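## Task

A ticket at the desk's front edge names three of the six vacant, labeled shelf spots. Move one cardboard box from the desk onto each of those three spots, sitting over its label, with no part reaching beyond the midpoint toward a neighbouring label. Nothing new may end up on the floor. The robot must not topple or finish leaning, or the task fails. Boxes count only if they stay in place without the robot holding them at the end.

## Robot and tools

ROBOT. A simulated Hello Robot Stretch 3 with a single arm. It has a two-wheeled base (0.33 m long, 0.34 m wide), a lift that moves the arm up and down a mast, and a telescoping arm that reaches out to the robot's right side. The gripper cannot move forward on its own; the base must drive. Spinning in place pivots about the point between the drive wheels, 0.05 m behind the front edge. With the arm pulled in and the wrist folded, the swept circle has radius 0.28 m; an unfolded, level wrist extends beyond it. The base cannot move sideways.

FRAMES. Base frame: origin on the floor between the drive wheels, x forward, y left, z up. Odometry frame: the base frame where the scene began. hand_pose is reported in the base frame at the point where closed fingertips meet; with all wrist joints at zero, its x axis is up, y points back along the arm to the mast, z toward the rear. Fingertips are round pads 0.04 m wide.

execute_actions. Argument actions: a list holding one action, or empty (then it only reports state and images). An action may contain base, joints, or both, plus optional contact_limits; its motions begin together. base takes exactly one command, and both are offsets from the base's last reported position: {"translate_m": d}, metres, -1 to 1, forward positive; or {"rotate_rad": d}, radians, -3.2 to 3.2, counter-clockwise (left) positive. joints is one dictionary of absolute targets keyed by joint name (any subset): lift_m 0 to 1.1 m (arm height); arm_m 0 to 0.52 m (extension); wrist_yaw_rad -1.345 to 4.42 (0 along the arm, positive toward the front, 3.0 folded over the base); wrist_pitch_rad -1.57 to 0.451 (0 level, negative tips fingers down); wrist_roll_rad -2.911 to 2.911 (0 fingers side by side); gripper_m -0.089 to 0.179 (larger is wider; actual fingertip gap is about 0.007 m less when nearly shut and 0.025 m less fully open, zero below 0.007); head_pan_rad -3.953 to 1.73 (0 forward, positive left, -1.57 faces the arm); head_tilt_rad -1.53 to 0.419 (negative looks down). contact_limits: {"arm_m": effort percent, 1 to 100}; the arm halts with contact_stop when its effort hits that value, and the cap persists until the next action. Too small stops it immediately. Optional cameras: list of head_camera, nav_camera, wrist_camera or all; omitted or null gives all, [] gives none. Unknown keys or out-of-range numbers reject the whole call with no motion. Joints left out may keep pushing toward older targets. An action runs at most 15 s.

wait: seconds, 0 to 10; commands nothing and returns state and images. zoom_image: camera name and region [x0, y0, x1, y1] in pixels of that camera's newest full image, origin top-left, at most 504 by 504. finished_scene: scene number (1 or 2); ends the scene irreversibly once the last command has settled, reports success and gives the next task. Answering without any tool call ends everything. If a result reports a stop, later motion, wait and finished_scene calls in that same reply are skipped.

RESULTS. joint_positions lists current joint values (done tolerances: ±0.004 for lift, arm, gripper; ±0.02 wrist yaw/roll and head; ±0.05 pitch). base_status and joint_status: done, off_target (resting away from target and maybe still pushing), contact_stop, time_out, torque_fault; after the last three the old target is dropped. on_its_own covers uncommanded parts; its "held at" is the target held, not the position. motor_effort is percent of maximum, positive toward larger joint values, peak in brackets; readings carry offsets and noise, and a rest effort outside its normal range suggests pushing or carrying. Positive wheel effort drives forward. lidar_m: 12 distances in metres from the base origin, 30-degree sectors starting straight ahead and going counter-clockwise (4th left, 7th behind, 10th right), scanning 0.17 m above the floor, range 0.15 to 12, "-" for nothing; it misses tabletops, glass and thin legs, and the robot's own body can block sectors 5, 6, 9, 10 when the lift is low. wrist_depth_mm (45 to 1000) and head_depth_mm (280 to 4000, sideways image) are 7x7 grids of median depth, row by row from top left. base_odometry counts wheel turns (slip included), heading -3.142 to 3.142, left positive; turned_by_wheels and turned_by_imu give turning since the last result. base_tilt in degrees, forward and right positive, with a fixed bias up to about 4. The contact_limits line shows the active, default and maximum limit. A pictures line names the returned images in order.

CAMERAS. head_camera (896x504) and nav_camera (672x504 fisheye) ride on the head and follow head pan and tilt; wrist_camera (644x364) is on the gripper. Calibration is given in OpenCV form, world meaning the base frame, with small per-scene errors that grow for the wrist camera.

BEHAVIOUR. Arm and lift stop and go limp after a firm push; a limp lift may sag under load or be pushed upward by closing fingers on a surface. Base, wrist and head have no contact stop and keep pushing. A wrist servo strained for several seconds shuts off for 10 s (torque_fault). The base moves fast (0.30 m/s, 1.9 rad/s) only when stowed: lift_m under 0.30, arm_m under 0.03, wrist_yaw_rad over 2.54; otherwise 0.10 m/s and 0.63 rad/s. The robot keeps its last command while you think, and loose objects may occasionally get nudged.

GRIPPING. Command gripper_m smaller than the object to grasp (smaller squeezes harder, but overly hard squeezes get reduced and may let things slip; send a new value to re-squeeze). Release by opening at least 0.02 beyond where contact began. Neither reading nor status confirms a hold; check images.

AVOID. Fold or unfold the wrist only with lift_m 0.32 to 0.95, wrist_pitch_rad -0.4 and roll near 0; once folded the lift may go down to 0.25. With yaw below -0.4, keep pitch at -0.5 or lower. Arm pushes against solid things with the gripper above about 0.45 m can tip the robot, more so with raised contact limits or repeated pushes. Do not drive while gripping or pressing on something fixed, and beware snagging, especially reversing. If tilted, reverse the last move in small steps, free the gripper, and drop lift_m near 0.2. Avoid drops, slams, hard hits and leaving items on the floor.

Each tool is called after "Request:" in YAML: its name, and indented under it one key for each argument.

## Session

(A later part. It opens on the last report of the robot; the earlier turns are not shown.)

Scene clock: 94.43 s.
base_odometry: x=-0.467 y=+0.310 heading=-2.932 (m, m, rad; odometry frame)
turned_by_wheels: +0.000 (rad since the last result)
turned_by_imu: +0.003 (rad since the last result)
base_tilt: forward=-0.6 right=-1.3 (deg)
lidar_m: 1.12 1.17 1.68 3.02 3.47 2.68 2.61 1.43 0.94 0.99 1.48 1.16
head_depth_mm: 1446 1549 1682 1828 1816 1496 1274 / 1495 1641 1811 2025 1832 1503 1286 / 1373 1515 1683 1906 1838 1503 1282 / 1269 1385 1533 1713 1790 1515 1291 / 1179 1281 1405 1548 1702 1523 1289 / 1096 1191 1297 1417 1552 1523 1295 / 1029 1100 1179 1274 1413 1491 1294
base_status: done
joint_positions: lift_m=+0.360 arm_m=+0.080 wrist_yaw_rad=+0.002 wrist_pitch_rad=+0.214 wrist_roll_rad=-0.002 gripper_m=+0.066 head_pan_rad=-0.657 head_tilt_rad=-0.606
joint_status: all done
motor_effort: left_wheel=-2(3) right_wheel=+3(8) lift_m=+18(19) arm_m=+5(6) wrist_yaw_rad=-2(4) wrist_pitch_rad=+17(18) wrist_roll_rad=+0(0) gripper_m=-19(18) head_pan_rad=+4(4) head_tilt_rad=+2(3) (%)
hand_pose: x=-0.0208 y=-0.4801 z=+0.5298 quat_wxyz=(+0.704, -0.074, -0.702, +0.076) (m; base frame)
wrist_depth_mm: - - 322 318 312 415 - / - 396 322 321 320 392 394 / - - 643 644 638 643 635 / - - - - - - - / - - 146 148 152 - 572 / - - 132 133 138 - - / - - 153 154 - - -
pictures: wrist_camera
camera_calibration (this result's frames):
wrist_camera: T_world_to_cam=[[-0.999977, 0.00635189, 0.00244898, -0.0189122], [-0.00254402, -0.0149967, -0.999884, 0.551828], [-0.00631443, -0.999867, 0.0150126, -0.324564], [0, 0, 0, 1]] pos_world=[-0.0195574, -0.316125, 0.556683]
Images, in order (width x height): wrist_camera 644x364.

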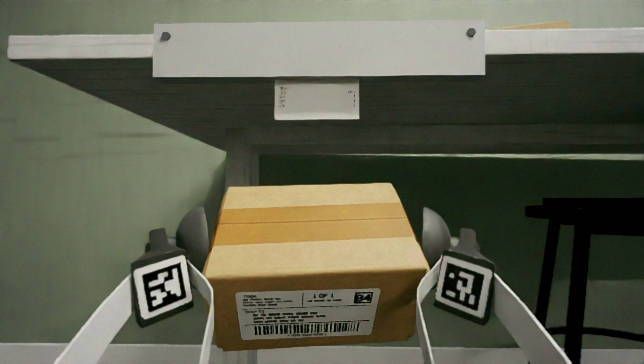

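Request:
execute_actions:
  actions:
    - {"joints":{"lift_m":0.385,"arm_m":0.24}}
  cameras: ["wrist_camera"]

Request:
zoom_image:
  camera: "wrist_camera"
  region: [210,10,420,140]

Scene clock: 101.10 s.
base_odometry: x=-0.467 y=+0.310 heading=-2.932 (m, m, rad; odometry frame)
turned_by_wheels: +0.000 (rad since the last result)
turned_by_imu: +0.001 (rad since the last result)
base_tilt: forward=-0.5 right=-1.4 (deg)
lidar_m: 1.12 1.16 1.68 3.03 3.48 2.69 2.62 1.43 0.94 0.99 1.48 1.16
head_depth_mm: 1447 1558 1683 1835 1809 1500 1274 / 1493 1639 1813 2024 1824 1501 1280 / 1375 1517 1693 1901 1830 1505 1279 / 1267 1380 1523 1704 1796 1511 1287 / 1178 1278 1408 1549 1698 1519 1295 / 1096 1191 1293 1417 1554 1523 1300 / 1031 1106 1185 1279 1413 1492 1296
base_status: not commanded
joint_positions: lift_m=+0.385 arm_m=+0.240 wrist_yaw_rad=+0.002 wrist_pitch_rad=+0.215 wrist_roll_rad=-0.002 gripper_m=+0.066 head_pan_rad=-0.657 head_tilt_rad=-0.606
joint_status: all done
motor_effort: left_wheel=-2(2) right_wheel=+3(3) lift_m=+25(26) arm_m=+5(5) wrist_yaw_rad=-1(2) wrist_pitch_rad=+16(17) wrist_roll_rad=+0(0) gripper_m=-18(18) head_pan_rad=+4(3) head_tilt_rad=+3(1) (%)
hand_pose: x=-0.0210 y=-0.6401 z=+0.5547 quat_wxyz=(+0.704, -0.075, -0.702, +0.076) (m; base frame)
wrist_depth_mm: 174 175 165 163 164 227 225 / 327 326 300 162 299 322 322 / - 934 483 484 491 488 474 / 980 949 517 926 968 944 929 / 917 950 146 147 153 924 920 / 936 942 131 133 138 911 950 / 941 918 154 153 889 920 901
pictures: wrist_camera
camera_calibration (this result's frames):
wrist_camera: T_world_to_cam=[[-0.999971, 0.00722948, 0.00243741, -0.0176125], [-0.00255511, -0.016315, -0.999864, 0.573523], [-0.00718873, -0.999841, 0.016333, -0.485612], [0, 0, 0, 1]] pos_world=[-0.0196375, -0.47605, 0.58142]
Images, in order (width x height): wrist_camera 644x364.

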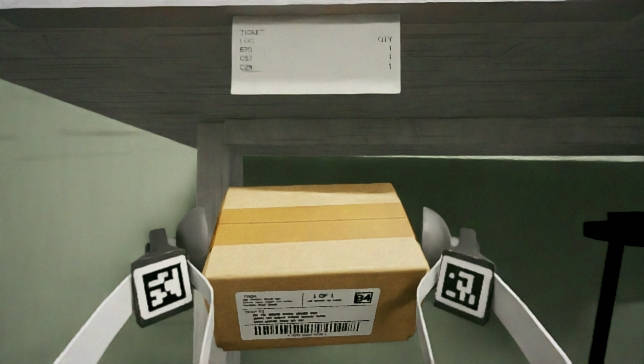

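Region (210, 10, 420, 140) of wrist_camera's 644x364 image, scaled by 2.400; it fills the top 312 rows of this view, and the rest is white.

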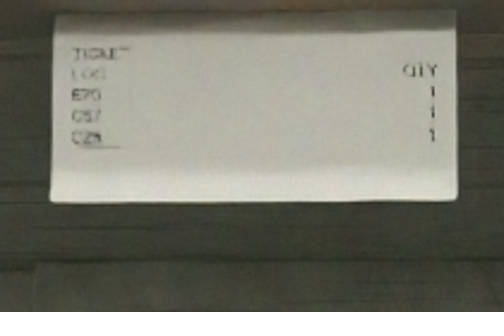

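Closer, and check the shelf labels.

Request:
execute_actions:
  actions:
    - {"joints":{"lift_m":0.405,"arm_m":0.31,"wrist_pitch_rad":0.33,"head_pan_rad":1.7,"head_tilt_rad":-0.25}}
  cameras: ["wrist_camera","head_camera"]

Request:
zoom_image:
  camera: "wrist_camera"
  region: [150,0,360,140]

Scene clock: 107.07 s.
base_odometry: x=-0.467 y=+0.310 heading=-2.932 (m, m, rad; odometry frame)
turned_by_wheels: +0.000 (rad since the last result)
turned_by_imu: +0.001 (rad since the last result)
base_tilt: forward=-0.5 right=-1.6 (deg)
lidar_m: 1.12 1.17 1.67 3.03 3.51 2.69 2.62 1.43 0.94 0.99 1.48 1.16
head_depth_mm: 2948 3048 3221 3329 2893 2166 1688 / 2941 3096 3249 3357 3108 2188 1695 / 2953 3044 3186 3318 3125 2202 1702 / 2982 3112 3199 3338 3171 2225 1706 / 3033 3097 3227 3406 3207 2241 1718 / 3070 3226 3359 3517 3235 2252 1728 / 3064 3261 3367 3448 3259 2282 1734
base_status: not commanded
joint_positions: lift_m=+0.405 arm_m=+0.310 wrist_yaw_rad=+0.002 wrist_pitch_rad=+0.295 wrist_roll_rad=-0.002 gripper_m=+0.066 head_pan_rad=+1.693 head_tilt_rad=-0.260
joint_status: all done
motor_effort: left_wheel=-2(2) right_wheel=+3(3) lift_m=+25(30) arm_m=+5(6) wrist_yaw_rad=-1(1) wrist_pitch_rad=+16(18) wrist_roll_rad=+0(0) gripper_m=-18(18) head_pan_rad=+4(44) head_tilt_rad=+4(23) (%)
hand_pose: x=-0.0210 y=-0.7068 z=+0.5950 quat_wxyz=(+0.700, -0.103, -0.698, +0.104) (m; base frame)
wrist_depth_mm: 105 104 101 100 100 105 104 / 204 202 100 99 98 203 201 / 316 314 98 98 97 309 313 / 896 897 424 418 413 418 417 / 873 878 146 147 153 873 861 / 887 845 132 134 138 866 827 / 860 823 153 153 816 840 838
pictures: head_camera (sideways: a quarter turn clockwise sets it upright), wrist_camera
camera_calibration (this result's frames):
head_camera: T_world_to_cam=[[-0.00496414, -0.247248, -0.968939, 1.28227], [-0.99644, -0.0803186, 0.0256002, -0.0273443], [-0.0841534, 0.965618, -0.245969, 0.274084], [0, 0, 0, 1]] pos_world=[0.00218352, 0.050181, 1.31055]
wrist_camera: T_world_to_cam=[[-0.999972, 0.00733578, 0.00173279, -0.0167239], [-0.00242778, -0.095818, -0.995396, 0.553827], [-0.00713597, -0.995372, 0.0958331, -0.597107], [0, 0, 0, 1]] pos_world=[-0.0196398, -0.541154, 0.608529]
Images, in order (width x height): head_camera 896x504, wrist_camera 644x364.

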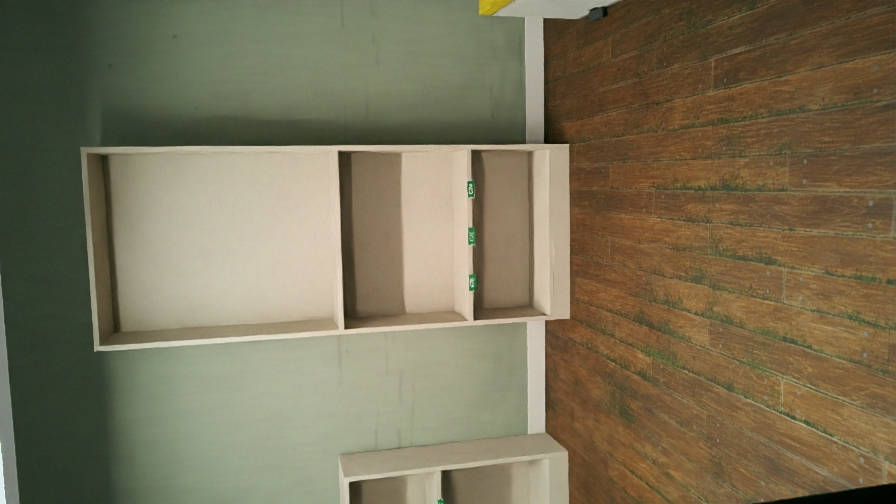

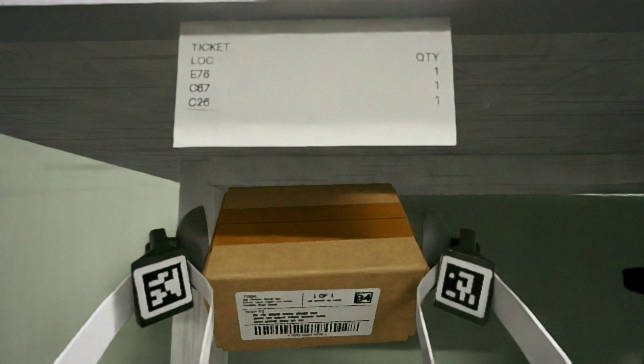

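Region (150, 0, 360, 140) of wrist_camera's 644x364 image, scaled by 2.400.

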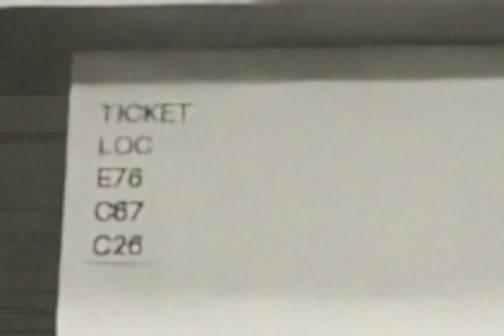

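Request:
zoom_image:
  camera: "head_camera"
  region: [430,170,510,300]

Request:
execute_actions:
  actions:
    - {"joints":{"lift_m":0.33,"arm_m":0,"wrist_pitch_rad":-0.4}}
  cameras: []

Request:
execute_actions:
  actions:
    - {"joints":{"lift_m":0.29,"wrist_yaw_rad":2.6,"head_pan_rad":0}}
  cameras: ["wrist_camera"]

Request:
execute_actions:
  actions:
    - {"base":{"rotate_rad":1.6}}
  cameras: []

Request:
execute_actions:
  actions:
    - {"base":{"translate_m":1},"joints":{"head_pan_rad":0.4}}

Region (430, 170, 510, 300) of head_camera's 896x504 image, scaled by 3.877, with more detail than that image has; it fills the left 310 columns of this view, and the rest is white.

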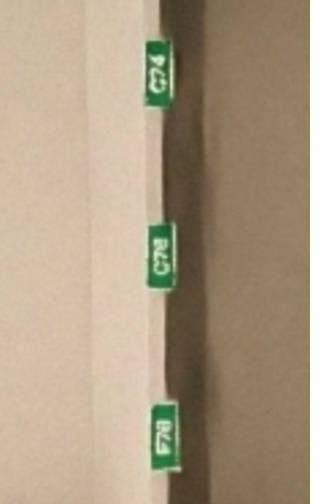

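Scene clock: 121.93 s.
base_odometry: x=-0.467 y=+0.310 heading=-2.932 (m, m, rad; odometry frame)
turned_by_wheels: +0.000 (rad since the last result)
turned_by_imu: +0.002 (rad since the last result)
base_tilt: forward=-0.5 right=-1.7 (deg)
lidar_m: 1.12 1.17 1.67 3.01 3.48 2.68 2.61 1.43 0.94 0.99 1.48 1.16
head_depth_mm: 2935 3060 3192 3319 2910 2175 1676 / 2952 3099 3247 3325 3104 2187 1690 / 2967 3063 3168 3330 3130 2210 1701 / 3002 3101 3189 3335 3136 2216 1705 / 3021 3104 3217 3422 3167 2237 1715 / 3062 3216 3352 3505 3290 2251 1732 / 3089 3220 3344 3453 3272 2247 1737
base_status: not commanded
joint_positions: lift_m=+0.330 arm_m=+0.001 wrist_yaw_rad=+0.001 wrist_pitch_rad=-0.426 wrist_roll_rad=-0.002 gripper_m=+0.066 head_pan_rad=+1.693 head_tilt_rad=-0.260
joint_status: all done
motor_effort: left_wheel=-2(2) right_wheel=+3(3) lift_m=+18(26) arm_m=-5(3) wrist_yaw_rad=-1(1) wrist_pitch_rad=+12(16) wrist_roll_rad=+0(0) gripper_m=-18(17) head_pan_rad=+4(4) head_tilt_rad=+4(3) (%)
hand_pose: x=-0.0212 y=-0.3690 z=+0.3411 quat_wxyz=(+0.692, +0.150, -0.690, -0.149) (m; base frame)
wrist_depth_mm: - - - - - - - / - - - - - - - / - - 952 - - - - / 815 796 801 834 842 829 860 / 647 690 146 147 152 688 689 / 565 575 132 134 138 591 580 / 481 480 153 153 466 494 496
pictures: none
No camera images: the call's "cameras" was empty. Leave "cameras" out to get every camera's image.

Scene clock: 124.23 s.
base_odometry: x=-0.467 y=+0.310 heading=-2.932 (m, m, rad; odometry frame)
turned_by_wheels: +0.000 (rad since the last result)
turned_by_imu: +0.001 (rad since the last result)
base_tilt: forward=-0.4 right=-1.5 (deg)
lidar_m: 1.12 1.17 1.67 3.02 3.47 2.69 2.61 1.42 0.94 1.00 1.48 1.16
head_depth_mm: 983 1021 1065 1113 1171 1224 1285 / 979 1023 1063 1112 1162 1223 1286 / 976 1017 1060 1106 1160 1220 1280 / 977 1016 1055 1105 1161 1210 1282 / 976 1014 1059 1104 1156 1212 1276 / 973 1013 1053 1099 1157 1213 1271 / 970 1011 1054 1095 1151 1201 1275
base_status: not commanded
joint_positions: lift_m=+0.290 arm_m=+0.001 wrist_yaw_rad=+2.597 wrist_pitch_rad=-0.426 wrist_roll_rad=-0.002 gripper_m=+0.066 head_pan_rad=+0.007 head_tilt_rad=-0.260
joint_status: all done
motor_effort: left_wheel=-2(3) right_wheel=+3(3) lift_m=+18(18) arm_m=-4(5) wrist_yaw_rad=+2(3) wrist_pitch_rad=+12(12) wrist_roll_rad=+0(0) gripper_m=-17(17) head_pan_rad=-4(42) head_tilt_rad=+4(4) (%)
hand_pose: x=+0.0944 y=+0.0455 z=+0.3011 quat_wxyz=(+0.330, +0.705, -0.041, +0.626) (m; base frame)
wrist_depth_mm: - - - - - - 881 / - - - - - - 928 / 929 955 958 945 988 - 904 / 719 753 748 738 759 761 803 / 597 628 146 147 153 623 632 / 511 525 132 134 138 531 531 / - - 149 154 433 450 466
pictures: wrist_camera
camera_calibration (this result's frames):
wrist_camera: T_world_to_cam=[[0.85227, -0.52305, 0.00737556, -0.0588024], [-0.300884, -0.501703, -0.811026, 0.324795], [0.427908, 0.688994, -0.584964, 0.267922], [0, 0, 0, 1]] pos_world=[0.0331952, -0.0524025, 0.420575]
Images, in order (width x height): wrist_camera 644x364.

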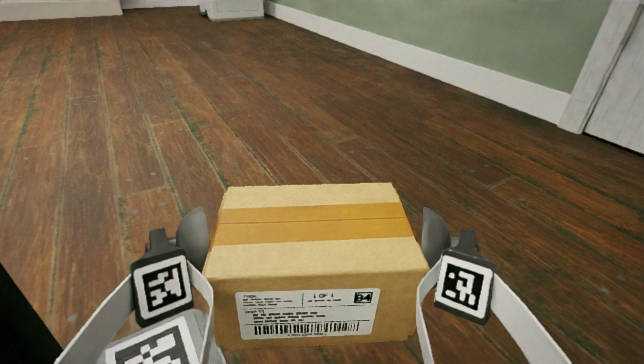

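Scene clock: 126.57 s.
base_odometry: x=-0.467 y=+0.310 heading=-1.332 (m, m, rad; odometry frame)
turned_by_wheels: +1.600 (rad since the last result)
turned_by_imu: +1.573 (rad since the last result)
base_tilt: forward=-0.4 right=-1.5 (deg)
lidar_m: 3.02 3.28 2.68 2.61 1.43 0.94 0.99 1.50 1.15 1.12 1.17 1.71
head_depth_mm: 3026 3129 3280 3364 2644 2177 1677 / 3025 3149 3287 3389 2971 2202 1679 / 3025 3111 3234 3397 3145 2194 1701 / 2961 3073 3193 3332 3167 2228 1710 / 2981 3075 3192 3327 3228 2230 1719 / 2987 3092 3202 3368 3168 2262 1733 / 2993 3144 3238 3399 3306 2270 1743
base_status: done
joint_positions: lift_m=+0.290 arm_m=+0.001 wrist_yaw_rad=+2.598 wrist_pitch_rad=-0.426 wrist_roll_rad=-0.002 gripper_m=+0.066 head_pan_rad=+0.007 head_tilt_rad=-0.260
joint_status: not commanded
motor_effort: left_wheel=-3(8) right_wheel=+3(13) lift_m=+18(18) arm_m=-5(5) wrist_yaw_rad=+2(2) wrist_pitch_rad=+12(12) wrist_roll_rad=+0(0) gripper_m=-18(18) head_pan_rad=-3(4) head_tilt_rad=+4(4) (%)
hand_pose: x=+0.0944 y=+0.0455 z=+0.3011 quat_wxyz=(+0.330, +0.705, -0.041, +0.627) (m; base frame)
wrist_depth_mm: - - - - - - - / - - - - - - - / 964 960 965 942 951 984 - / 725 722 736 744 757 773 775 / 607 629 146 147 152 623 632 / 508 523 132 133 138 541 530 / - - 148 153 435 445 466
pictures: none
No camera images: the call's "cameras" was empty. Leave "cameras" out to get every camera's image.

Scene clock: 131.63 s.
base_odometry: x=-0.231 y=-0.662 heading=-1.332 (m, m, rad; odometry frame)
turned_by_wheels: +0.000 (rad since the last result)
turned_by_imu: +0.006 (rad since the last result)
base_tilt: forward=-0.5 right=-1.4 (deg)
lidar_m: 2.04 2.38 2.61 2.55 2.70 2.18 1.89 1.59 1.22 1.20 1.26 1.67
head_depth_mm: 1955 2039 2122 2221 2306 2107 1683 / 2042 2112 2209 2325 2393 2185 1694 / 2170 2248 2344 2469 2581 2215 1702 / 2262 2358 2442 2586 2670 2214 1712 / 2346 2452 2541 2586 2709 2229 1718 / 2430 2552 2630 2744 2824 2259 1723 / 2550 2679 2762 2880 2906 2279 1739
base_status: done
joint_positions: lift_m=+0.290 arm_m=+0.001 wrist_yaw_rad=+2.598 wrist_pitch_rad=-0.426 wrist_roll_rad=-0.002 gripper_m=+0.066 head_pan_rad=+0.393 head_tilt_rad=-0.259
joint_status: all done
motor_effort: left_wheel=-2(6) right_wheel=+3(11) lift_m=+18(18) arm_m=-5(5) wrist_yaw_rad=+1(2) wrist_pitch_rad=+12(12) wrist_roll_rad=+0(0) gripper_m=-17(17) head_pan_rad=+4(33) head_tilt_rad=+3(3) (%)
hand_pose: x=+0.0943 y=+0.0456 z=+0.3011 quat_wxyz=(+0.330, +0.705, -0.041, +0.627) (m; base frame)
wrist_depth_mm: - - - - - - - / - - - - - - - / 909 890 952 979 - 997 - / 735 756 754 747 741 782 768 / 601 648 147 148 152 626 625 / 504 541 131 133 138 530 540 / - - 148 153 428 451 456
pictures: head_camera (sideways: a quarter turn clockwise sets it upright), nav_camera (sideways: a quarter turn counterclockwise sets it upright), wrist_camera
camera_calibration (this result's frames):
head_camera: T_world_to_cam=[[-0.23878, -0.0611071, -0.969149, 1.28397], [-0.344234, 0.938534, 0.0256359, -0.0313692], [0.908013, 0.339735, -0.245138, 0.26695], [0, 0, 0, 1]] pos_world=[0.0533928, 0.0172081, 1.3106]
nav_camera: T_world_to_cam=[[0.275049, 0.101795, 0.956026, -1.20471], [0.382044, -0.924073, -0.0115213, 0.0599815], [0.882265, 0.368413, -0.293055, 0.332649], [0, 0, 0, 1]] pos_world=[0.0149533, 0.0555083, 1.24991]
wrist_camera: T_world_to_cam=[[0.852693, -0.522361, 0.00737844, -0.0587031], [-0.300494, -0.501977, -0.811001, 0.324744], [0.427339, 0.689317, -0.584998, 0.267983], [0, 0, 0, 1]] pos_world=[0.0331196, -0.0523758, 0.420571]
Images, in order (width x height): head_camera 896x504, nav_camera 672x504, wrist_camera 644x364.

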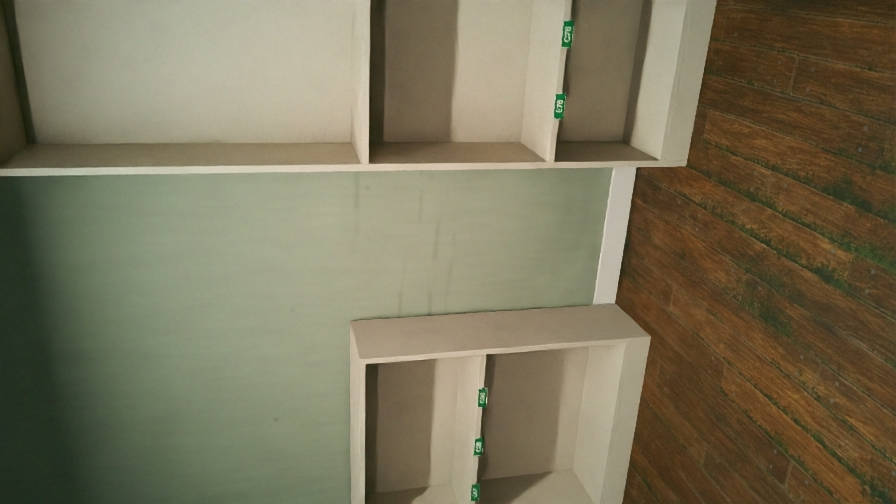

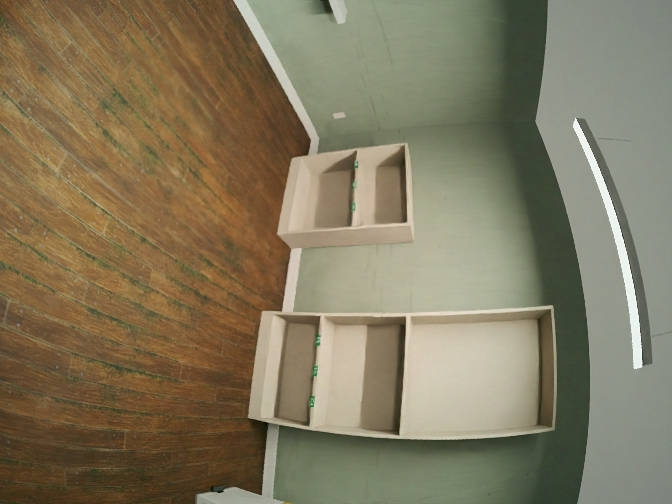

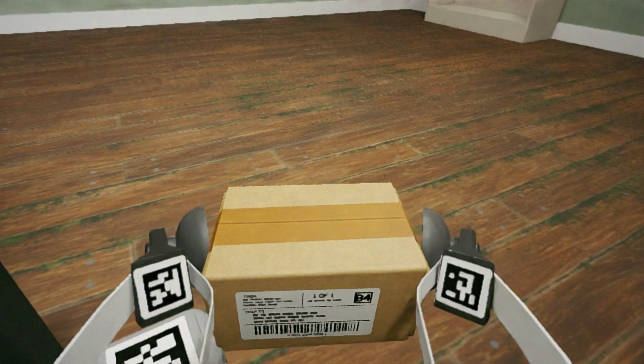

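Request:
zoom_image:
  camera: "head_camera"
  region: [440,374,520,504]

Request:
execute_actions:
  actions:
    - {"base":{"rotate_rad":0.25}}
  cameras: []

Request:
execute_actions:
  actions:
    - {"base":{"translate_m":1}}
  cameras: []

Request:
execute_actions:
  actions:
    - {"base":{"translate_m":0.41}}
  cameras: []

Request:
execute_actions:
  actions:
    - {"base":{"rotate_rad":1.24},"joints":{"head_pan_rad":-1.57,"head_tilt_rad":-0.8,"lift_m":0.53,"wrist_yaw_rad":0}}

Region (440, 374, 520, 504) of head_camera's 896x504 image, scaled by 3.877, with more detail than that image has; it fills the left 310 columns of this view, and the rest is white.

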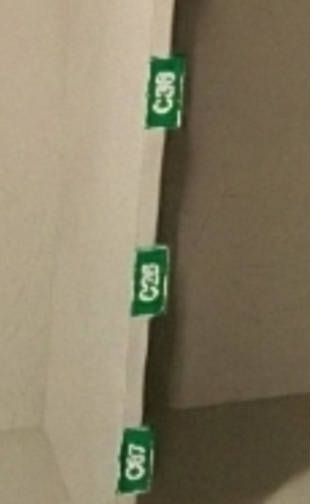

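Scene clock: 142.50 s.
base_odometry: x=-0.231 y=-0.662 heading=-1.082 (m, m, rad; odometry frame)
turned_by_wheels: +0.250 (rad since the last result)
turned_by_imu: +0.246 (rad since the last result)
base_tilt: forward=-0.6 right=-1.5 (deg)
lidar_m: 2.10 2.74 2.57 2.57 2.21 2.18 1.99 1.32 1.19 1.20 1.42 1.67
head_depth_mm: 2154 2225 2318 2412 2507 2177 1675 / 2269 2350 2469 2574 2679 2177 1691 / 2413 2550 2603 2543 2637 2199 1695 / 2572 2729 2812 2889 2928 2226 1702 / 2783 2880 3006 3019 2982 2243 1713 / 2987 3111 3264 3404 3249 2253 1736 / 2829 2932 3002 3052 3084 2274 1738
base_status: done
joint_positions: lift_m=+0.290 arm_m=+0.001 wrist_yaw_rad=+2.598 wrist_pitch_rad=-0.426 wrist_roll_rad=-0.002 gripper_m=+0.066 head_pan_rad=+0.393 head_tilt_rad=-0.259
joint_status: not commanded
motor_effort: left_wheel=-2(7) right_wheel=+3(10) lift_m=+18(18) arm_m=-5(5) wrist_yaw_rad=+2(2) wrist_pitch_rad=+12(12) wrist_roll_rad=+0(0) gripper_m=-18(17) head_pan_rad=+4(4) head_tilt_rad=+3(3) (%)
hand_pose: x=+0.0943 y=+0.0456 z=+0.3011 quat_wxyz=(+0.330, +0.705, -0.041, +0.627) (m; base frame)
wrist_depth_mm: - - - - - - - / - - - - - - - / 978 964 952 986 - 989 - / 739 738 743 777 763 764 801 / 609 625 146 147 153 633 635 / 509 536 132 133 138 543 529 / - - 149 153 433 452 467
pictures: none
No camera images: the call's "cameras" was empty. Leave "cameras" out to get every camera's image.

Scene clock: 147.57 s.
base_odometry: x=+0.238 y=-1.545 heading=-1.082 (m, m, rad; odometry frame)
turned_by_wheels: +0.000 (rad since the last result)
turned_by_imu: +0.006 (rad since the last result)
base_tilt: forward=-0.4 right=-1.5 (deg)
lidar_m: 1.10 1.43 2.26 2.26 2.69 2.71 2.76 1.68 1.50 1.17 1.23 1.18
head_depth_mm: 1258 1302 1366 1407 1474 1544 1585 / 1336 1386 1452 1515 1579 1660 1666 / 1427 1481 1556 1613 1694 1785 1703 / 1517 1595 1673 1549 1581 1648 1649 / 1641 1714 1803 1831 1860 1973 1697 / 1772 1873 1947 2005 2087 2090 1737 / 1918 2041 2153 2006 2047 2094 1746
base_status: done
joint_positions: lift_m=+0.290 arm_m=+0.001 wrist_yaw_rad=+2.598 wrist_pitch_rad=-0.426 wrist_roll_rad=-0.002 gripper_m=+0.066 head_pan_rad=+0.393 head_tilt_rad=-0.259
joint_status: not commanded
motor_effort: left_wheel=-3(6) right_wheel=+3(11) lift_m=+18(18) arm_m=-5(5) wrist_yaw_rad=+1(1) wrist_pitch_rad=+12(12) wrist_roll_rad=+0(0) gripper_m=-17(18) head_pan_rad=+4(3) head_tilt_rad=+3(4) (%)
hand_pose: x=+0.0943 y=+0.0456 z=+0.3011 quat_wxyz=(+0.330, +0.705, -0.041, +0.627) (m; base frame)
wrist_depth_mm: - - - - - - - / - - - - - - - / 951 945 943 930 - - - / 711 725 722 760 774 765 768 / 604 625 146 147 152 628 629 / 506 532 132 134 138 540 538 / - - 149 153 435 451 460
pictures: none
No camera images: the call's "cameras" was empty. Leave "cameras" out to get every camera's image.

Scene clock: 150.73 s.
base_odometry: x=+0.431 y=-1.907 heading=-1.083 (m, m, rad; odometry frame)
turned_by_wheels: +0.000 (rad since the last result)
turned_by_imu: +0.003 (rad since the last result)
base_tilt: forward=-0.6 right=-1.5 (deg)
lidar_m: 0.69 1.06 1.72 2.14 2.55 3.08 2.98 1.82 1.62 1.16 0.92 0.94
head_depth_mm: 894 928 965 999 1049 1093 1145 / 951 986 1029 1074 1123 1179 1238 / 1010 1054 1098 1154 1207 1276 1342 / 1079 1130 1183 1246 1301 1354 1428 / 1163 1217 1280 1204 1187 1226 1263 / 1252 1327 1403 1236 1114 1255 1550 / 1363 1441 1541 1529 1589 1770 1605
base_status: done
joint_positions: lift_m=+0.290 arm_m=+0.001 wrist_yaw_rad=+2.598 wrist_pitch_rad=-0.426 wrist_roll_rad=-0.002 gripper_m=+0.066 head_pan_rad=+0.393 head_tilt_rad=-0.259
joint_status: not commanded
motor_effort: left_wheel=-3(7) right_wheel=+4(10) lift_m=+18(18) arm_m=-5(5) wrist_yaw_rad=+1(1) wrist_pitch_rad=+12(12) wrist_roll_rad=+0(0) gripper_m=-18(18) head_pan_rad=+4(3) head_tilt_rad=+4(4) (%)
hand_pose: x=+0.0943 y=+0.0456 z=+0.3011 quat_wxyz=(+0.330, +0.705, -0.041, +0.627) (m; base frame)
wrist_depth_mm: - - - - - 910 893 / - - - - - - 940 / 938 952 986 949 958 - 918 / 738 739 752 748 761 773 759 / 600 624 145 147 153 624 644 / 508 524 132 133 137 531 534 / - - 149 154 430 454 465
pictures: none
No camera images: the call's "cameras" was empty. Leave "cameras" out to get every camera's image.

Scene clock: 153.73 s.
base_odometry: x=+0.431 y=-1.907 heading=+0.157 (m, m, rad; odometry frame)
turned_by_wheels: +1.240 (rad since the last result)
turned_by_imu: +1.223 (rad since the last result)
base_tilt: forward=-0.3 right=-1.5 (deg)
lidar_m: 2.13 2.20 2.97 3.07 2.35 1.69 1.16 1.19 0.92 0.69 1.03 1.07
head_depth_mm: 733 954 1105 1146 1393 1310 1177 / 735 950 1096 1152 1370 1313 1179 / 738 936 1077 1150 1368 1316 1205 / 745 928 1067 1153 1375 754 1156 / 747 918 1055 1154 1346 1296 1184 / 752 899 987 1054 1466 1349 1185 / 636 667 1083 1290 1489 1354 1187
base_status: done
joint_positions: lift_m=+0.530 arm_m=+0.001 wrist_yaw_rad=+0.003 wrist_pitch_rad=-0.426 wrist_roll_rad=-0.002 gripper_m=+0.066 head_pan_rad=-1.563 head_tilt_rad=-0.790
joint_status: all done
motor_effort: left_wheel=-2(9) right_wheel=+3(9) lift_m=+25(23) arm_m=-5(5) wrist_yaw_rad=-2(4) wrist_pitch_rad=+12(12) wrist_roll_rad=+0(0) gripper_m=-18(18) head_pan_rad=-4(44) head_tilt_rad=-4(26) (%)
hand_pose: x=-0.0210 y=-0.3689 z=+0.5406 quat_wxyz=(+0.692, +0.151, -0.690, -0.149) (m; base frame)
wrist_depth_mm: 676 664 616 648 650 645 649 / 726 727 527 583 592 601 604 / 792 798 518 472 797 766 484 / 881 878 604 804 812 872 721 / 941 933 146 148 152 814 711 / 799 846 132 134 138 713 707 / 710 683 154 154 673 700 732
pictures: head_camera (sideways: a quarter turn clockwise sets it upright), nav_camera (sideways: a quarter turn counterclockwise sets it upright), wrist_camera
camera_calibration (this result's frames):
head_camera: T_world_to_cam=[[0.0294923, 0.701238, -0.712317, 0.947369], [0.999163, -0.0408981, 0.00110669, -0.00762022], [-0.0283564, -0.711753, -0.701857, 0.866925], [0, 0, 0, 1]] pos_world=[0.00425656, -0.0476062, 1.28329]
nav_camera: T_world_to_cam=[[-0.00551873, -0.736742, 0.676152, -0.838052], [-0.999955, -0.00115245, -0.00941733, 0.0656651], [0.00771738, -0.676173, -0.736702, 0.915199], [0, 0, 0, 1]] pos_world=[0.0539743, 0.00148041, 1.2415]
wrist_camera: T_world_to_cam=[[-0.999967, 0.00351697, 0.00737898, -0.0235376], [-0.00392412, 0.585351, -0.81077, 0.683563], [-0.00717075, -0.810772, -0.585318, 0.18072], [0, 0, 0, 1]] pos_world=[-0.0195585, -0.253519, 0.660164]
Images, in order (width x height): head_camera 896x504, nav_camera 672x504, wrist_camera 644x364.

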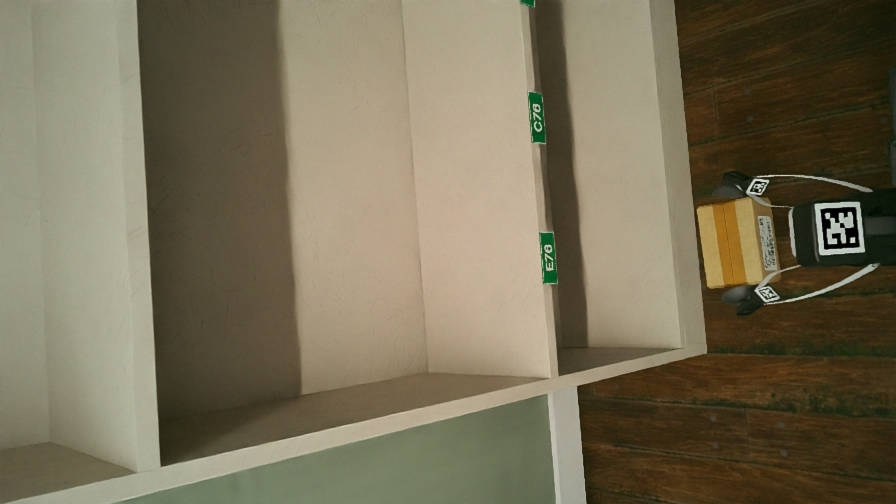

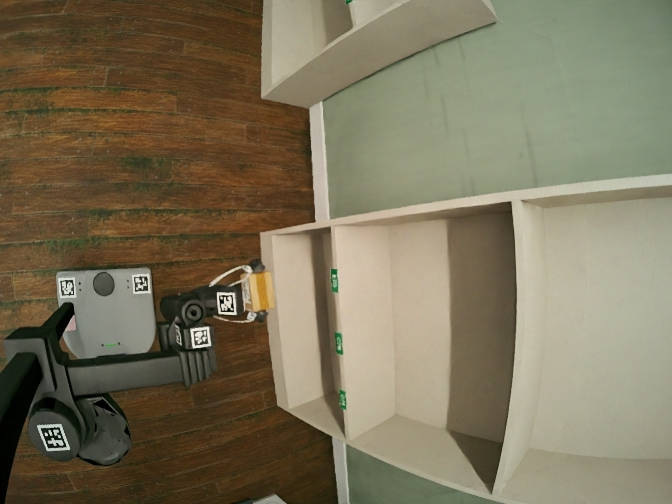

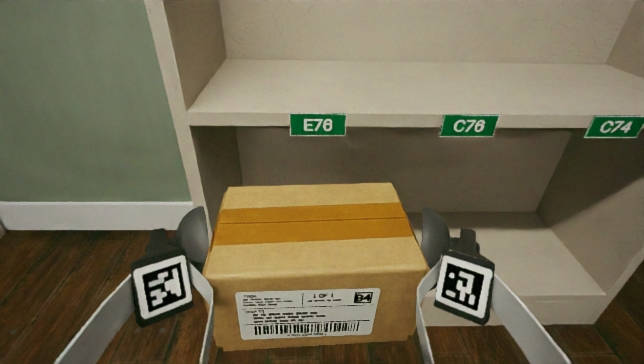

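Request:
execute_actions:
  actions:
    - {"base":{"translate_m":0.015},"joints":{"arm_m":0.42}}
  cameras: ["wrist_camera"]

Request:
execute_actions:
  actions:
    - {"joints":{"lift_m":0.5}}
  cameras: ["wrist_camera","head_camera"]

Scene clock: 163.67 s.
base_odometry: x=+0.445 y=-1.905 heading=+0.157 (m, m, rad; odometry frame)
turned_by_wheels: +0.000 (rad since the last result)
turned_by_imu: +0.002 (rad since the last result)
base_tilt: forward=-0.4 right=-1.6 (deg)
lidar_m: 2.12 2.19 2.94 3.36 2.38 1.70 1.18 1.20 0.93 0.69 1.03 1.05
head_depth_mm: 731 956 1105 1142 1395 1312 1178 / 735 946 1093 1146 1380 1317 - / 740 938 1081 1180 1369 1311 1182 / 744 929 1067 1181 1375 1318 1186 / 747 919 1057 1153 1343 1300 1185 / 749 839 905 1074 1487 1346 1182 / 618 911 1103 1291 1490 1347 1187
base_status: done
joint_positions: lift_m=+0.530 arm_m=+0.420 wrist_yaw_rad=+0.001 wrist_pitch_rad=-0.426 wrist_roll_rad=-0.002 gripper_m=+0.066 head_pan_rad=-1.563 head_tilt_rad=-0.790
joint_status: all done
motor_effort: left_wheel=-3(4) right_wheel=+3(8) lift_m=+25(25) arm_m=+5(6) wrist_yaw_rad=-1(2) wrist_pitch_rad=+12(12) wrist_roll_rad=+0(0) gripper_m=-17(18) head_pan_rad=-4(4) head_tilt_rad=-4(3) (%)
hand_pose: x=-0.0212 y=-0.7880 z=+0.5406 quat_wxyz=(+0.692, +0.150, -0.690, -0.149) (m; base frame)
wrist_depth_mm: 216 251 252 253 255 257 259 / 216 269 273 276 277 279 282 / 215 291 297 301 305 307 313 / 216 293 312 318 323 328 325 / 215 256 147 147 153 265 268 / 206 223 132 134 138 227 225 / 190 183 153 153 182 191 195
pictures: wrist_camera
camera_calibration (this result's frames):
wrist_camera: T_world_to_cam=[[-0.999962, 0.00462857, 0.00737888, -0.0214362], [-0.00327335, 0.585355, -0.81077, 0.928844], [-0.00807197, -0.810764, -0.585318, -0.159012], [0, 0, 0, 1]] pos_world=[-0.0196785, -0.672526, 0.660164]
Images, in order (width x height): wrist_camera 644x364.

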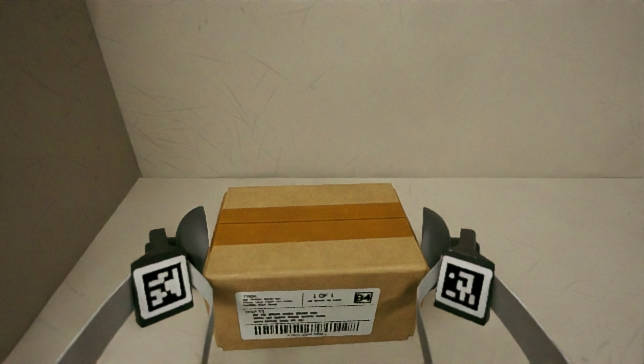

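Scene clock: 164.73 s.
base_odometry: x=+0.445 y=-1.905 heading=+0.157 (m, m, rad; odometry frame)
turned_by_wheels: +0.000 (rad since the last result)
turned_by_imu: +0.000 (rad since the last result)
base_tilt: forward=-0.5 right=-1.5 (deg)
lidar_m: 2.12 2.19 2.95 3.33 2.37 1.71 1.18 1.20 0.93 0.69 1.03 1.06
head_depth_mm: 731 956 1106 1146 1401 1311 1179 / 736 945 1093 1150 1386 1317 - / 740 938 1079 1179 1370 1314 1181 / 742 931 1067 1170 1376 1316 1184 / 747 921 1055 1156 1340 1305 1180 / 750 836 904 1076 1486 1353 1187 / 619 911 1103 1289 1500 1354 1187
base_status: not commanded
joint_positions: lift_m=+0.500 arm_m=+0.420 wrist_yaw_rad=+0.001 wrist_pitch_rad=-0.419 wrist_roll_rad=-0.002 gripper_m=+0.066 head_pan_rad=-1.563 head_tilt_rad=-0.790
joint_status: all done
motor_effort: left_wheel=-2(2) right_wheel=+3(3) lift_m=+16(21) arm_m=+5(5) wrist_yaw_rad=-1(1) wrist_pitch_rad=+9(12) wrist_roll_rad=+0(0) gripper_m=-17(18) head_pan_rad=-4(4) head_tilt_rad=-3(5) (%)
hand_pose: x=-0.0212 y=-0.7889 z=+0.5127 quat_wxyz=(+0.693, +0.148, -0.690, -0.147) (m; base frame)
wrist_depth_mm: 215 249 250 255 255 258 259 / 215 268 274 274 278 281 282 / 216 288 297 298 302 310 311 / 216 265 268 270 272 275 278 / 204 225 146 147 153 223 227 / 183 188 131 133 138 192 189 / 163 156 152 153 157 161 164
pictures: head_camera (sideways: a quarter turn clockwise sets it upright), wrist_camera
camera_calibration (this result's frames):
head_camera: T_world_to_cam=[[0.0295848, 0.701234, -0.712317, 0.947368], [0.999157, -0.0410299, 0.0011067, -0.00762019], [-0.0284502, -0.711749, -0.701857, 0.866926], [0, 0, 0, 1]] pos_world=[0.00425029, -0.047606, 1.28329]
wrist_camera: T_world_to_cam=[[-0.999962, 0.00468545, 0.0073265, -0.0211527], [-0.00325749, 0.579325, -0.81509, 0.904235], [-0.00806349, -0.815083, -0.579288, -0.182605], [0, 0, 0, 1]] pos_world=[-0.0196788, -0.672585, 0.631408]
Images, in order (width x height): head_camera 896x504, wrist_camera 644x364.

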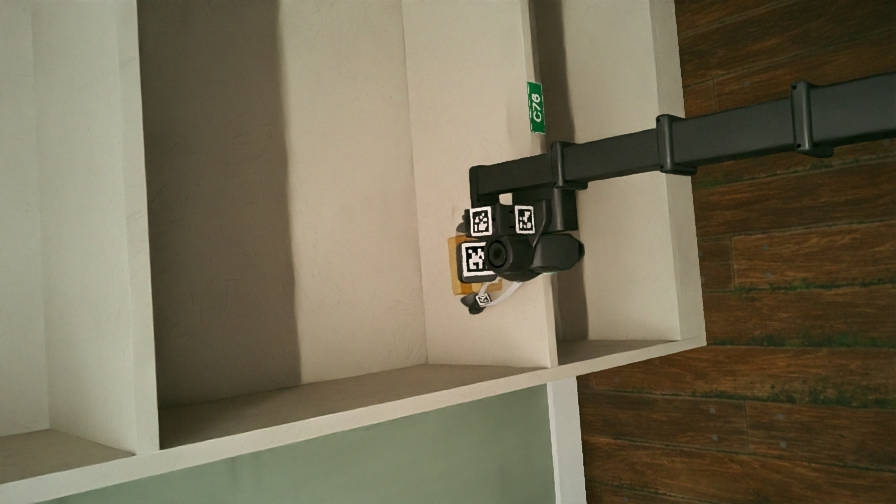

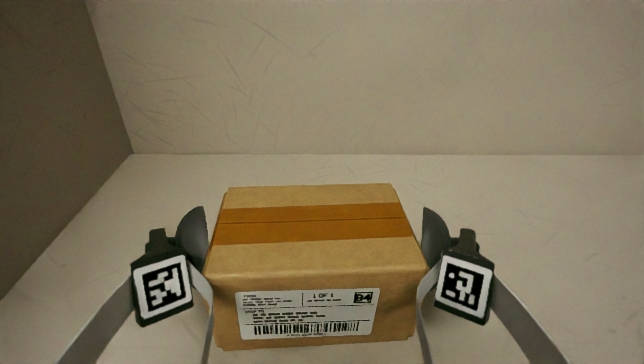

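Request:
execute_actions:
  actions:
    - {"joints":{"gripper_m":0.135}}
  cameras: []

Request:
execute_actions:
  actions:
    - {"joints":{"arm_m":0.2,"lift_m":0.51}}
  cameras: ["wrist_camera"]

Request:
execute_actions:
  actions:
    - {"base":{"rotate_rad":1.38},"joints":{"arm_m":0,"lift_m":0.29,"wrist_yaw_rad":2.6,"gripper_m":0.08}}
  cameras: []

Request:
execute_actions:
  actions:
    - {"base":{"translate_m":1}}
  cameras: []

Request:
execute_actions:
  actions:
    - {"base":{"translate_m":1}}
  cameras: []

Request:
execute_actions:
  actions:
    - {"base":{"translate_m":0.44}}
  cameras: []

Request:
execute_actions:
  actions:
    - {"base":{"rotate_rad":1.8},"joints":{"lift_m":0.75,"wrist_yaw_rad":0.4,"gripper_m":0.175}}

Scene clock: 185.60 s.
base_odometry: x=+0.445 y=-1.905 heading=+0.157 (m, m, rad; odometry frame)
turned_by_wheels: +0.000 (rad since the last result)
turned_by_imu: +0.001 (rad since the last result)
base_tilt: forward=-0.5 right=-1.7 (deg)
lidar_m: 2.12 2.19 2.95 3.32 2.38 1.70 1.18 1.20 0.93 0.69 1.03 1.05
head_depth_mm: 730 956 1108 1146 1396 1311 1175 / 735 945 1092 1144 1384 1314 - / 739 939 1080 1177 1370 1313 1181 / 742 927 1067 1172 1378 1310 1183 / 747 919 1058 1152 1345 1301 1183 / 749 838 903 1080 1486 1347 1189 / 617 912 1101 1287 1493 1356 1185
base_status: not commanded
joint_positions: lift_m=+0.500 arm_m=+0.420 wrist_yaw_rad=+0.001 wrist_pitch_rad=-0.418 wrist_roll_rad=-0.002 gripper_m=+0.135 head_pan_rad=-1.563 head_tilt_rad=-0.790
joint_status: all done
motor_effort: left_wheel=-2(3) right_wheel=+3(3) lift_m=+17(17) arm_m=+5(5) wrist_yaw_rad=-1(1) wrist_pitch_rad=+8(9) wrist_roll_rad=+0(0) gripper_m=+0(93) head_pan_rad=-3(3) head_tilt_rad=-4(4) (%)
hand_pose: x=-0.0212 y=-0.7890 z=+0.5129 quat_wxyz=(+0.693, +0.148, -0.690, -0.146) (m; base frame)
wrist_depth_mm: 215 248 250 254 256 256 260 / 215 272 271 275 278 277 283 / 215 290 297 300 303 305 310 / 215 265 267 270 273 274 280 / 204 226 152 147 160 231 226 / 186 - 133 136 143 - 190 / - 157 152 152 157 162 165
pictures: none
No camera images: the call's "cameras" was empty. Leave "cameras" out to get every camera's image.

Scene clock: 188.47 s.
base_odometry: x=+0.445 y=-1.905 heading=+0.157 (m, m, rad; odometry frame)
turned_by_wheels: +0.000 (rad since the last result)
turned_by_imu: +0.001 (rad since the last result)
base_tilt: forward=-0.5 right=-1.6 (deg)
lidar_m: 2.12 2.19 2.94 3.35 2.37 1.70 1.18 1.20 0.93 0.69 1.03 1.05
head_depth_mm: 732 954 1109 1144 1395 1311 1174 / 736 945 1091 1147 1369 1318 - / 738 936 1081 1153 1365 - 1181 / 742 927 1067 1152 1407 1318 1184 / 748 918 1055 1157 1344 1291 1178 / 752 837 908 1095 1477 1346 1181 / 619 910 1103 1282 1499 1346 1189
base_status: not commanded
joint_positions: lift_m=+0.510 arm_m=+0.200 wrist_yaw_rad=+0.001 wrist_pitch_rad=-0.418 wrist_roll_rad=-0.002 gripper_m=+0.135 head_pan_rad=-1.563 head_tilt_rad=-0.790
joint_status: all done
motor_effort: left_wheel=-2(2) right_wheel=+3(4) lift_m=+24(22) arm_m=-5(2) wrist_yaw_rad=-1(1) wrist_pitch_rad=+9(9) wrist_roll_rad=+0(0) gripper_m=+0(0) head_pan_rad=-4(4) head_tilt_rad=-4(4) (%)
hand_pose: x=-0.0212 y=-0.5697 z=+0.5225 quat_wxyz=(+0.693, +0.148, -0.690, -0.146) (m; base frame)
wrist_depth_mm: 218 305 448 452 458 461 456 / 233 306 478 364 491 487 496 / 564 303 371 334 375 381 386 / 643 284 287 288 291 294 296 / 709 396 620 654 658 674 681 / 753 - 634 690 681 - 665 / 692 656 564 578 599 585 600
pictures: wrist_camera
camera_calibration (this result's frames):
wrist_camera: T_world_to_cam=[[-0.999962, 0.00468731, 0.00732999, -0.0222516], [-0.00326446, 0.578798, -0.815464, 0.785088], [-0.00806492, -0.815457, -0.578761, 0.00117612], [0, 0, 0, 1]] pos_world=[-0.0196783, -0.453345, 0.641055]
Images, in order (width x height): wrist_camera 644x364.

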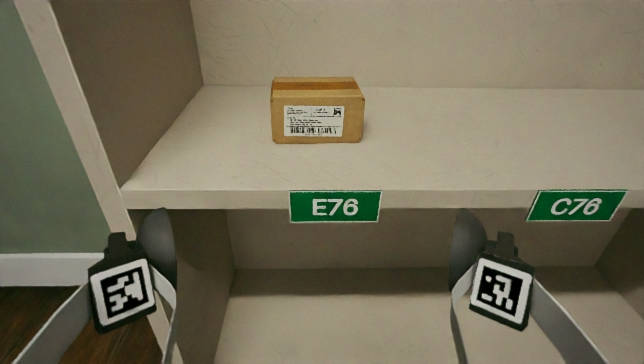

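Scene clock: 191.63 s.
base_odometry: x=+0.445 y=-1.905 heading=+1.537 (m, m, rad; odometry frame)
turned_by_wheels: +1.380 (rad since the last result)
turned_by_imu: +1.361 (rad since the last result)
base_tilt: forward=-0.4 right=-1.5 (deg)
lidar_m: 3.36 2.99 1.84 1.64 1.30 0.93 0.94 0.69 1.05 1.71 2.12 2.52
head_depth_mm: 1535 1470 1814 1701 1511 1339 1180 / 1520 1633 1953 1775 1554 1337 1178 / 2042 2250 2140 1842 1555 1336 1185 / 1979 2235 2286 1851 1560 1344 1185 / 1928 2175 2292 1860 1565 1349 1185 / 1873 2103 2268 1854 1559 1345 1191 / 1837 2041 2228 1862 1578 1351 1184
base_status: done
joint_positions: lift_m=+0.290 arm_m=+0.001 wrist_yaw_rad=+2.598 wrist_pitch_rad=-0.418 wrist_roll_rad=-0.002 gripper_m=+0.080 head_pan_rad=-1.563 head_tilt_rad=-0.791
joint_status: all done
motor_effort: left_wheel=-2(9) right_wheel=+3(10) lift_m=+17(21) arm_m=-5(6) wrist_yaw_rad=+2(5) wrist_pitch_rad=+8(9) wrist_roll_rad=+0(0) gripper_m=-1(92) head_pan_rad=-4(4) head_tilt_rad=-3(3) (%)
hand_pose: x=+0.0949 y=+0.0464 z=+0.3028 quat_wxyz=(+0.328, +0.705, -0.044, +0.628) (m; base frame)
wrist_depth_mm: - - - - - - - / - - - - - - - / 942 954 970 - - - - / 738 742 757 778 777 781 782 / 610 615 640 613 663 634 635 / 507 519 527 530 514 525 545 / 460 - 450 462 460 467 461
pictures: none
No camera images: the call's "cameras" was empty. Leave "cameras" out to get every camera's image.

Scene clock: 196.73 s.
base_odometry: x=+0.479 y=-0.906 heading=+1.537 (m, m, rad; odometry frame)
turned_by_wheels: +0.000 (rad since the last result)
turned_by_imu: +0.006 (rad since the last result)
base_tilt: forward=-0.6 right=-1.5 (deg)
lidar_m: 2.35 2.50 2.06 1.85 1.85 1.78 1.65 1.77 2.14 1.91 1.91 2.28
head_depth_mm: 1920 2211 2265 1836 1556 1339 1174 / 1864 2142 2255 1843 1544 1342 1176 / 1811 2071 2242 1852 1551 1340 1184 / 1699 2013 2197 1844 1555 1339 1181 / 1650 1943 2165 1853 1556 1348 1184 / 1603 1895 2125 1861 1564 1350 1179 / 1580 1832 2098 1870 1568 1348 1187
base_status: done
joint_positions: lift_m=+0.290 arm_m=+0.001 wrist_yaw_rad=+2.598 wrist_pitch_rad=-0.418 wrist_roll_rad=-0.002 gripper_m=+0.080 head_pan_rad=-1.563 head_tilt_rad=-0.791
joint_status: not commanded
motor_effort: left_wheel=-2(8) right_wheel=+3(10) lift_m=+18(17) arm_m=-5(5) wrist_yaw_rad=+1(2) wrist_pitch_rad=+9(9) wrist_roll_rad=+0(0) gripper_m=+0(1) head_pan_rad=-4(4) head_tilt_rad=-3(3) (%)
hand_pose: x=+0.0948 y=+0.0464 z=+0.3028 quat_wxyz=(+0.327, +0.705, -0.044, +0.628) (m; base frame)
wrist_depth_mm: - - - - - - - / - - - - - - - / 931 955 970 982 - - - / 741 752 767 768 766 772 782 / 598 606 632 633 647 632 637 / 511 525 533 525 520 538 541 / 460 - 458 457 465 471 461
pictures: none
No camera images: the call's "cameras" was empty. Leave "cameras" out to get every camera's image.

Scene clock: 201.83 s.
base_odometry: x=+0.513 y=+0.094 heading=+1.537 (m, m, rad; odometry frame)
turned_by_wheels: +0.000 (rad since the last result)
turned_by_imu: +0.006 (rad since the last result)
base_tilt: forward=-0.4 right=-1.5 (deg)
lidar_m: 1.36 1.16 1.73 2.02 2.06 2.46 2.65 2.67 1.91 1.71 1.70 2.03
head_depth_mm: 1630 1951 2172 1849 1549 1339 1178 / 1577 1884 2114 1842 1547 1337 1177 / 1542 1824 2077 1841 1552 1341 1183 / 1558 1785 2041 1854 1562 1340 1184 / 1528 1720 1970 1853 1563 1342 1188 / 1492 1679 1912 1857 1563 1352 1180 / 1455 1636 1854 1860 1568 1352 1190
base_status: done
joint_positions: lift_m=+0.290 arm_m=+0.001 wrist_yaw_rad=+2.598 wrist_pitch_rad=-0.418 wrist_roll_rad=-0.002 gripper_m=+0.080 head_pan_rad=-1.563 head_tilt_rad=-0.791
joint_status: not commanded
motor_effort: left_wheel=-3(8) right_wheel=+4(12) lift_m=+17(18) arm_m=-5(5) wrist_yaw_rad=+1(2) wrist_pitch_rad=+8(8) wrist_roll_rad=+0(0) gripper_m=+0(0) head_pan_rad=-4(4) head_tilt_rad=-2(2) (%)
hand_pose: x=+0.0948 y=+0.0464 z=+0.3028 quat_wxyz=(+0.327, +0.705, -0.044, +0.628) (m; base frame)
wrist_depth_mm: - - - - - - - / - - - - - - - / 962 956 - 987 - - - / 734 742 749 764 784 783 789 / 608 619 641 624 656 623 643 / 523 527 532 516 518 535 532 / 451 - 448 452 458 467 460
pictures: none
No camera images: the call's "cameras" was empty. Leave "cameras" out to get every camera's image.

Scene clock: 205.10 s.
base_odometry: x=+0.528 y=+0.534 heading=+1.537 (m, m, rad; odometry frame)
turned_by_wheels: +0.000 (rad since the last result)
turned_by_imu: +0.003 (rad since the last result)
base_tilt: forward=-0.6 right=-1.5 (deg)
lidar_m: 0.92 0.78 1.03 2.12 2.14 2.57 3.09 2.96 1.81 1.62 1.62 1.55
head_depth_mm: 1569 1849 2106 1841 1550 1336 1178 / 1576 1790 2074 1851 1548 1343 1175 / 1528 1733 1997 1837 1561 1340 1182 / 1483 1681 1945 1849 1554 1345 1182 / 1450 1627 1872 1864 1559 1345 1182 / 1416 1580 1819 1860 1564 1352 1190 / 1376 1543 1757 1855 1561 1344 1190
base_status: done
joint_positions: lift_m=+0.290 arm_m=+0.001 wrist_yaw_rad=+2.598 wrist_pitch_rad=-0.418 wrist_roll_rad=-0.002 gripper_m=+0.080 head_pan_rad=-1.563 head_tilt_rad=-0.791
joint_status: not commanded
motor_effort: left_wheel=-2(4) right_wheel=+3(12) lift_m=+18(18) arm_m=-5(5) wrist_yaw_rad=+2(1) wrist_pitch_rad=+8(9) wrist_roll_rad=+0(0) gripper_m=+0(1) head_pan_rad=-3(3) head_tilt_rad=-2(3) (%)
hand_pose: x=+0.0948 y=+0.0464 z=+0.3028 quat_wxyz=(+0.327, +0.705, -0.044, +0.628) (m; base frame)
wrist_depth_mm: - - - - - - - / - - - - - - - / 957 979 972 - - - - / 733 747 749 763 782 783 770 / 605 610 630 616 643 636 610 / 526 520 515 531 524 542 541 / 455 - 451 453 458 459 469
pictures: none
No camera images: the call's "cameras" was empty. Leave "cameras" out to get every camera's image.

Scene clock: 210.10 s.
base_odometry: x=+0.528 y=+0.534 heading=-2.947 (m, m, rad; odometry frame)
turned_by_wheels: +1.800 (rad since the last result)
turned_by_imu: +1.776 (rad since the last result)
base_tilt: forward=-0.5 right=-1.5 (deg)
lidar_m: 2.12 2.24 3.03 3.07 2.23 1.67 1.61 1.68 1.41 0.92 0.78 1.49
head_depth_mm: 1234 1392 1607 1794 1550 1352 - / 1221 1383 1533 854 1556 1360 - / 1227 1298 1000 833 1562 1336 - / 1217 1304 1001 834 1518 1341 - / 1211 1300 1004 831 1564 1412 1162 / 1203 1288 1006 840 1527 1352 1188 / 1201 1285 1012 843 1530 1322 1186
base_status: done
joint_positions: lift_m=+0.750 arm_m=+0.001 wrist_yaw_rad=+0.402 wrist_pitch_rad=-0.418 wrist_roll_rad=-0.002 gripper_m=+0.175 head_pan_rad=-1.563 head_tilt_rad=-0.791
joint_status: all done
motor_effort: left_wheel=-2(8) right_wheel=+3(10) lift_m=+25(28) arm_m=-5(5) wrist_yaw_rad=-1(7) wrist_pitch_rad=+9(9) wrist_roll_rad=+0(0) gripper_m=+0(96) head_pan_rad=-4(3) head_tilt_rad=-4(3) (%)
hand_pose: x=+0.0663 y=-0.3521 z=+0.7624 quat_wxyz=(+0.708, +0.282, -0.647, -0.006) (m; base frame)
wrist_depth_mm: 833 854 890 934 946 883 889 / - 565 538 543 515 428 575 / - - 733 436 387 400 396 / - - - - - 359 319 / - - - - - - - / - - - - - - - / 902 938 940 932 928 955 964
pictures: head_camera (sideways: a quarter turn clockwise sets it upright), nav_camera (sideways: a quarter turn counterclockwise sets it upright), wrist_camera
camera_calibration (this result's frames):
head_camera: T_world_to_cam=[[0.0297316, 0.701453, -0.712096, 0.947079], [0.999149, -0.0412419, 0.00109133, -0.00760012], [-0.0286026, -0.711522, -0.702081, 0.867218], [0, 0, 0, 1]] pos_world=[0.00424016, -0.0475997, 1.28328]
nav_camera: T_world_to_cam=[[-0.00577033, -0.736953, 0.675919, -0.837748], [-0.999955, -0.000805821, -0.00941522, 0.0656624], [0.00748324, -0.675943, -0.736915, 0.915478], [0, 0, 0, 1]] pos_world=[0.0539746, 0.00148299, 1.2415]
wrist_camera: T_world_to_cam=[[-0.922609, -0.385668, 0.00733383, -0.0801244], [-0.228816, 0.531877, -0.815322, 0.853411], [0.310543, -0.753901, -0.578961, 0.318926], [0, 0, 0, 1]] pos_world=[0.02231, -0.244372, 0.881038]
Images, in order (width x height): head_camera 896x504, nav_camera 672x504, wrist_camera 644x364.

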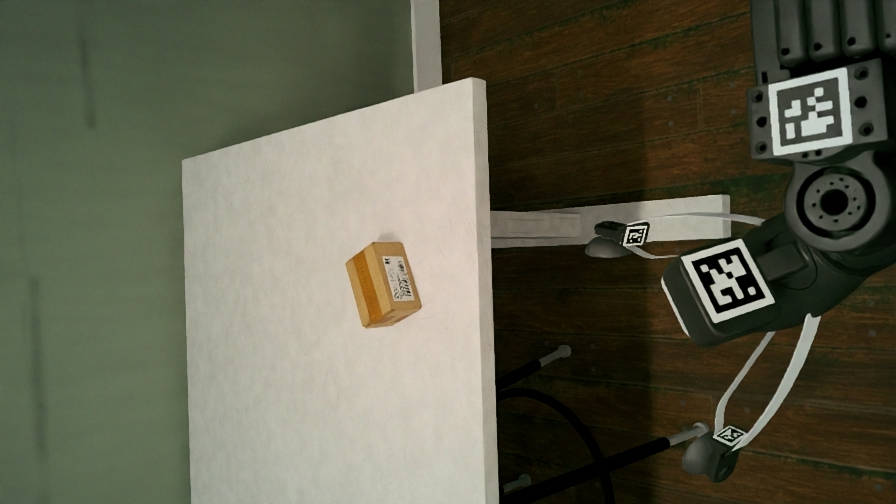

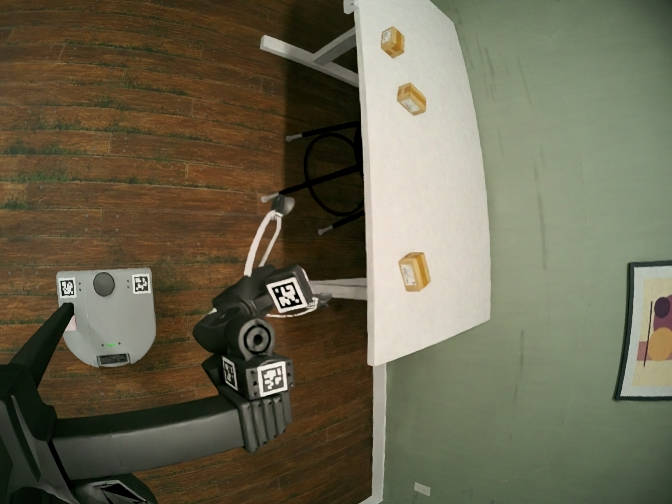

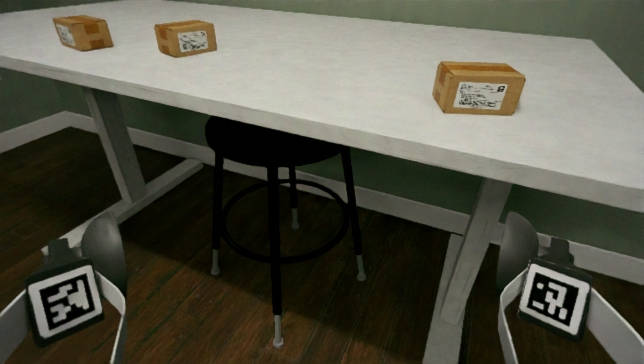

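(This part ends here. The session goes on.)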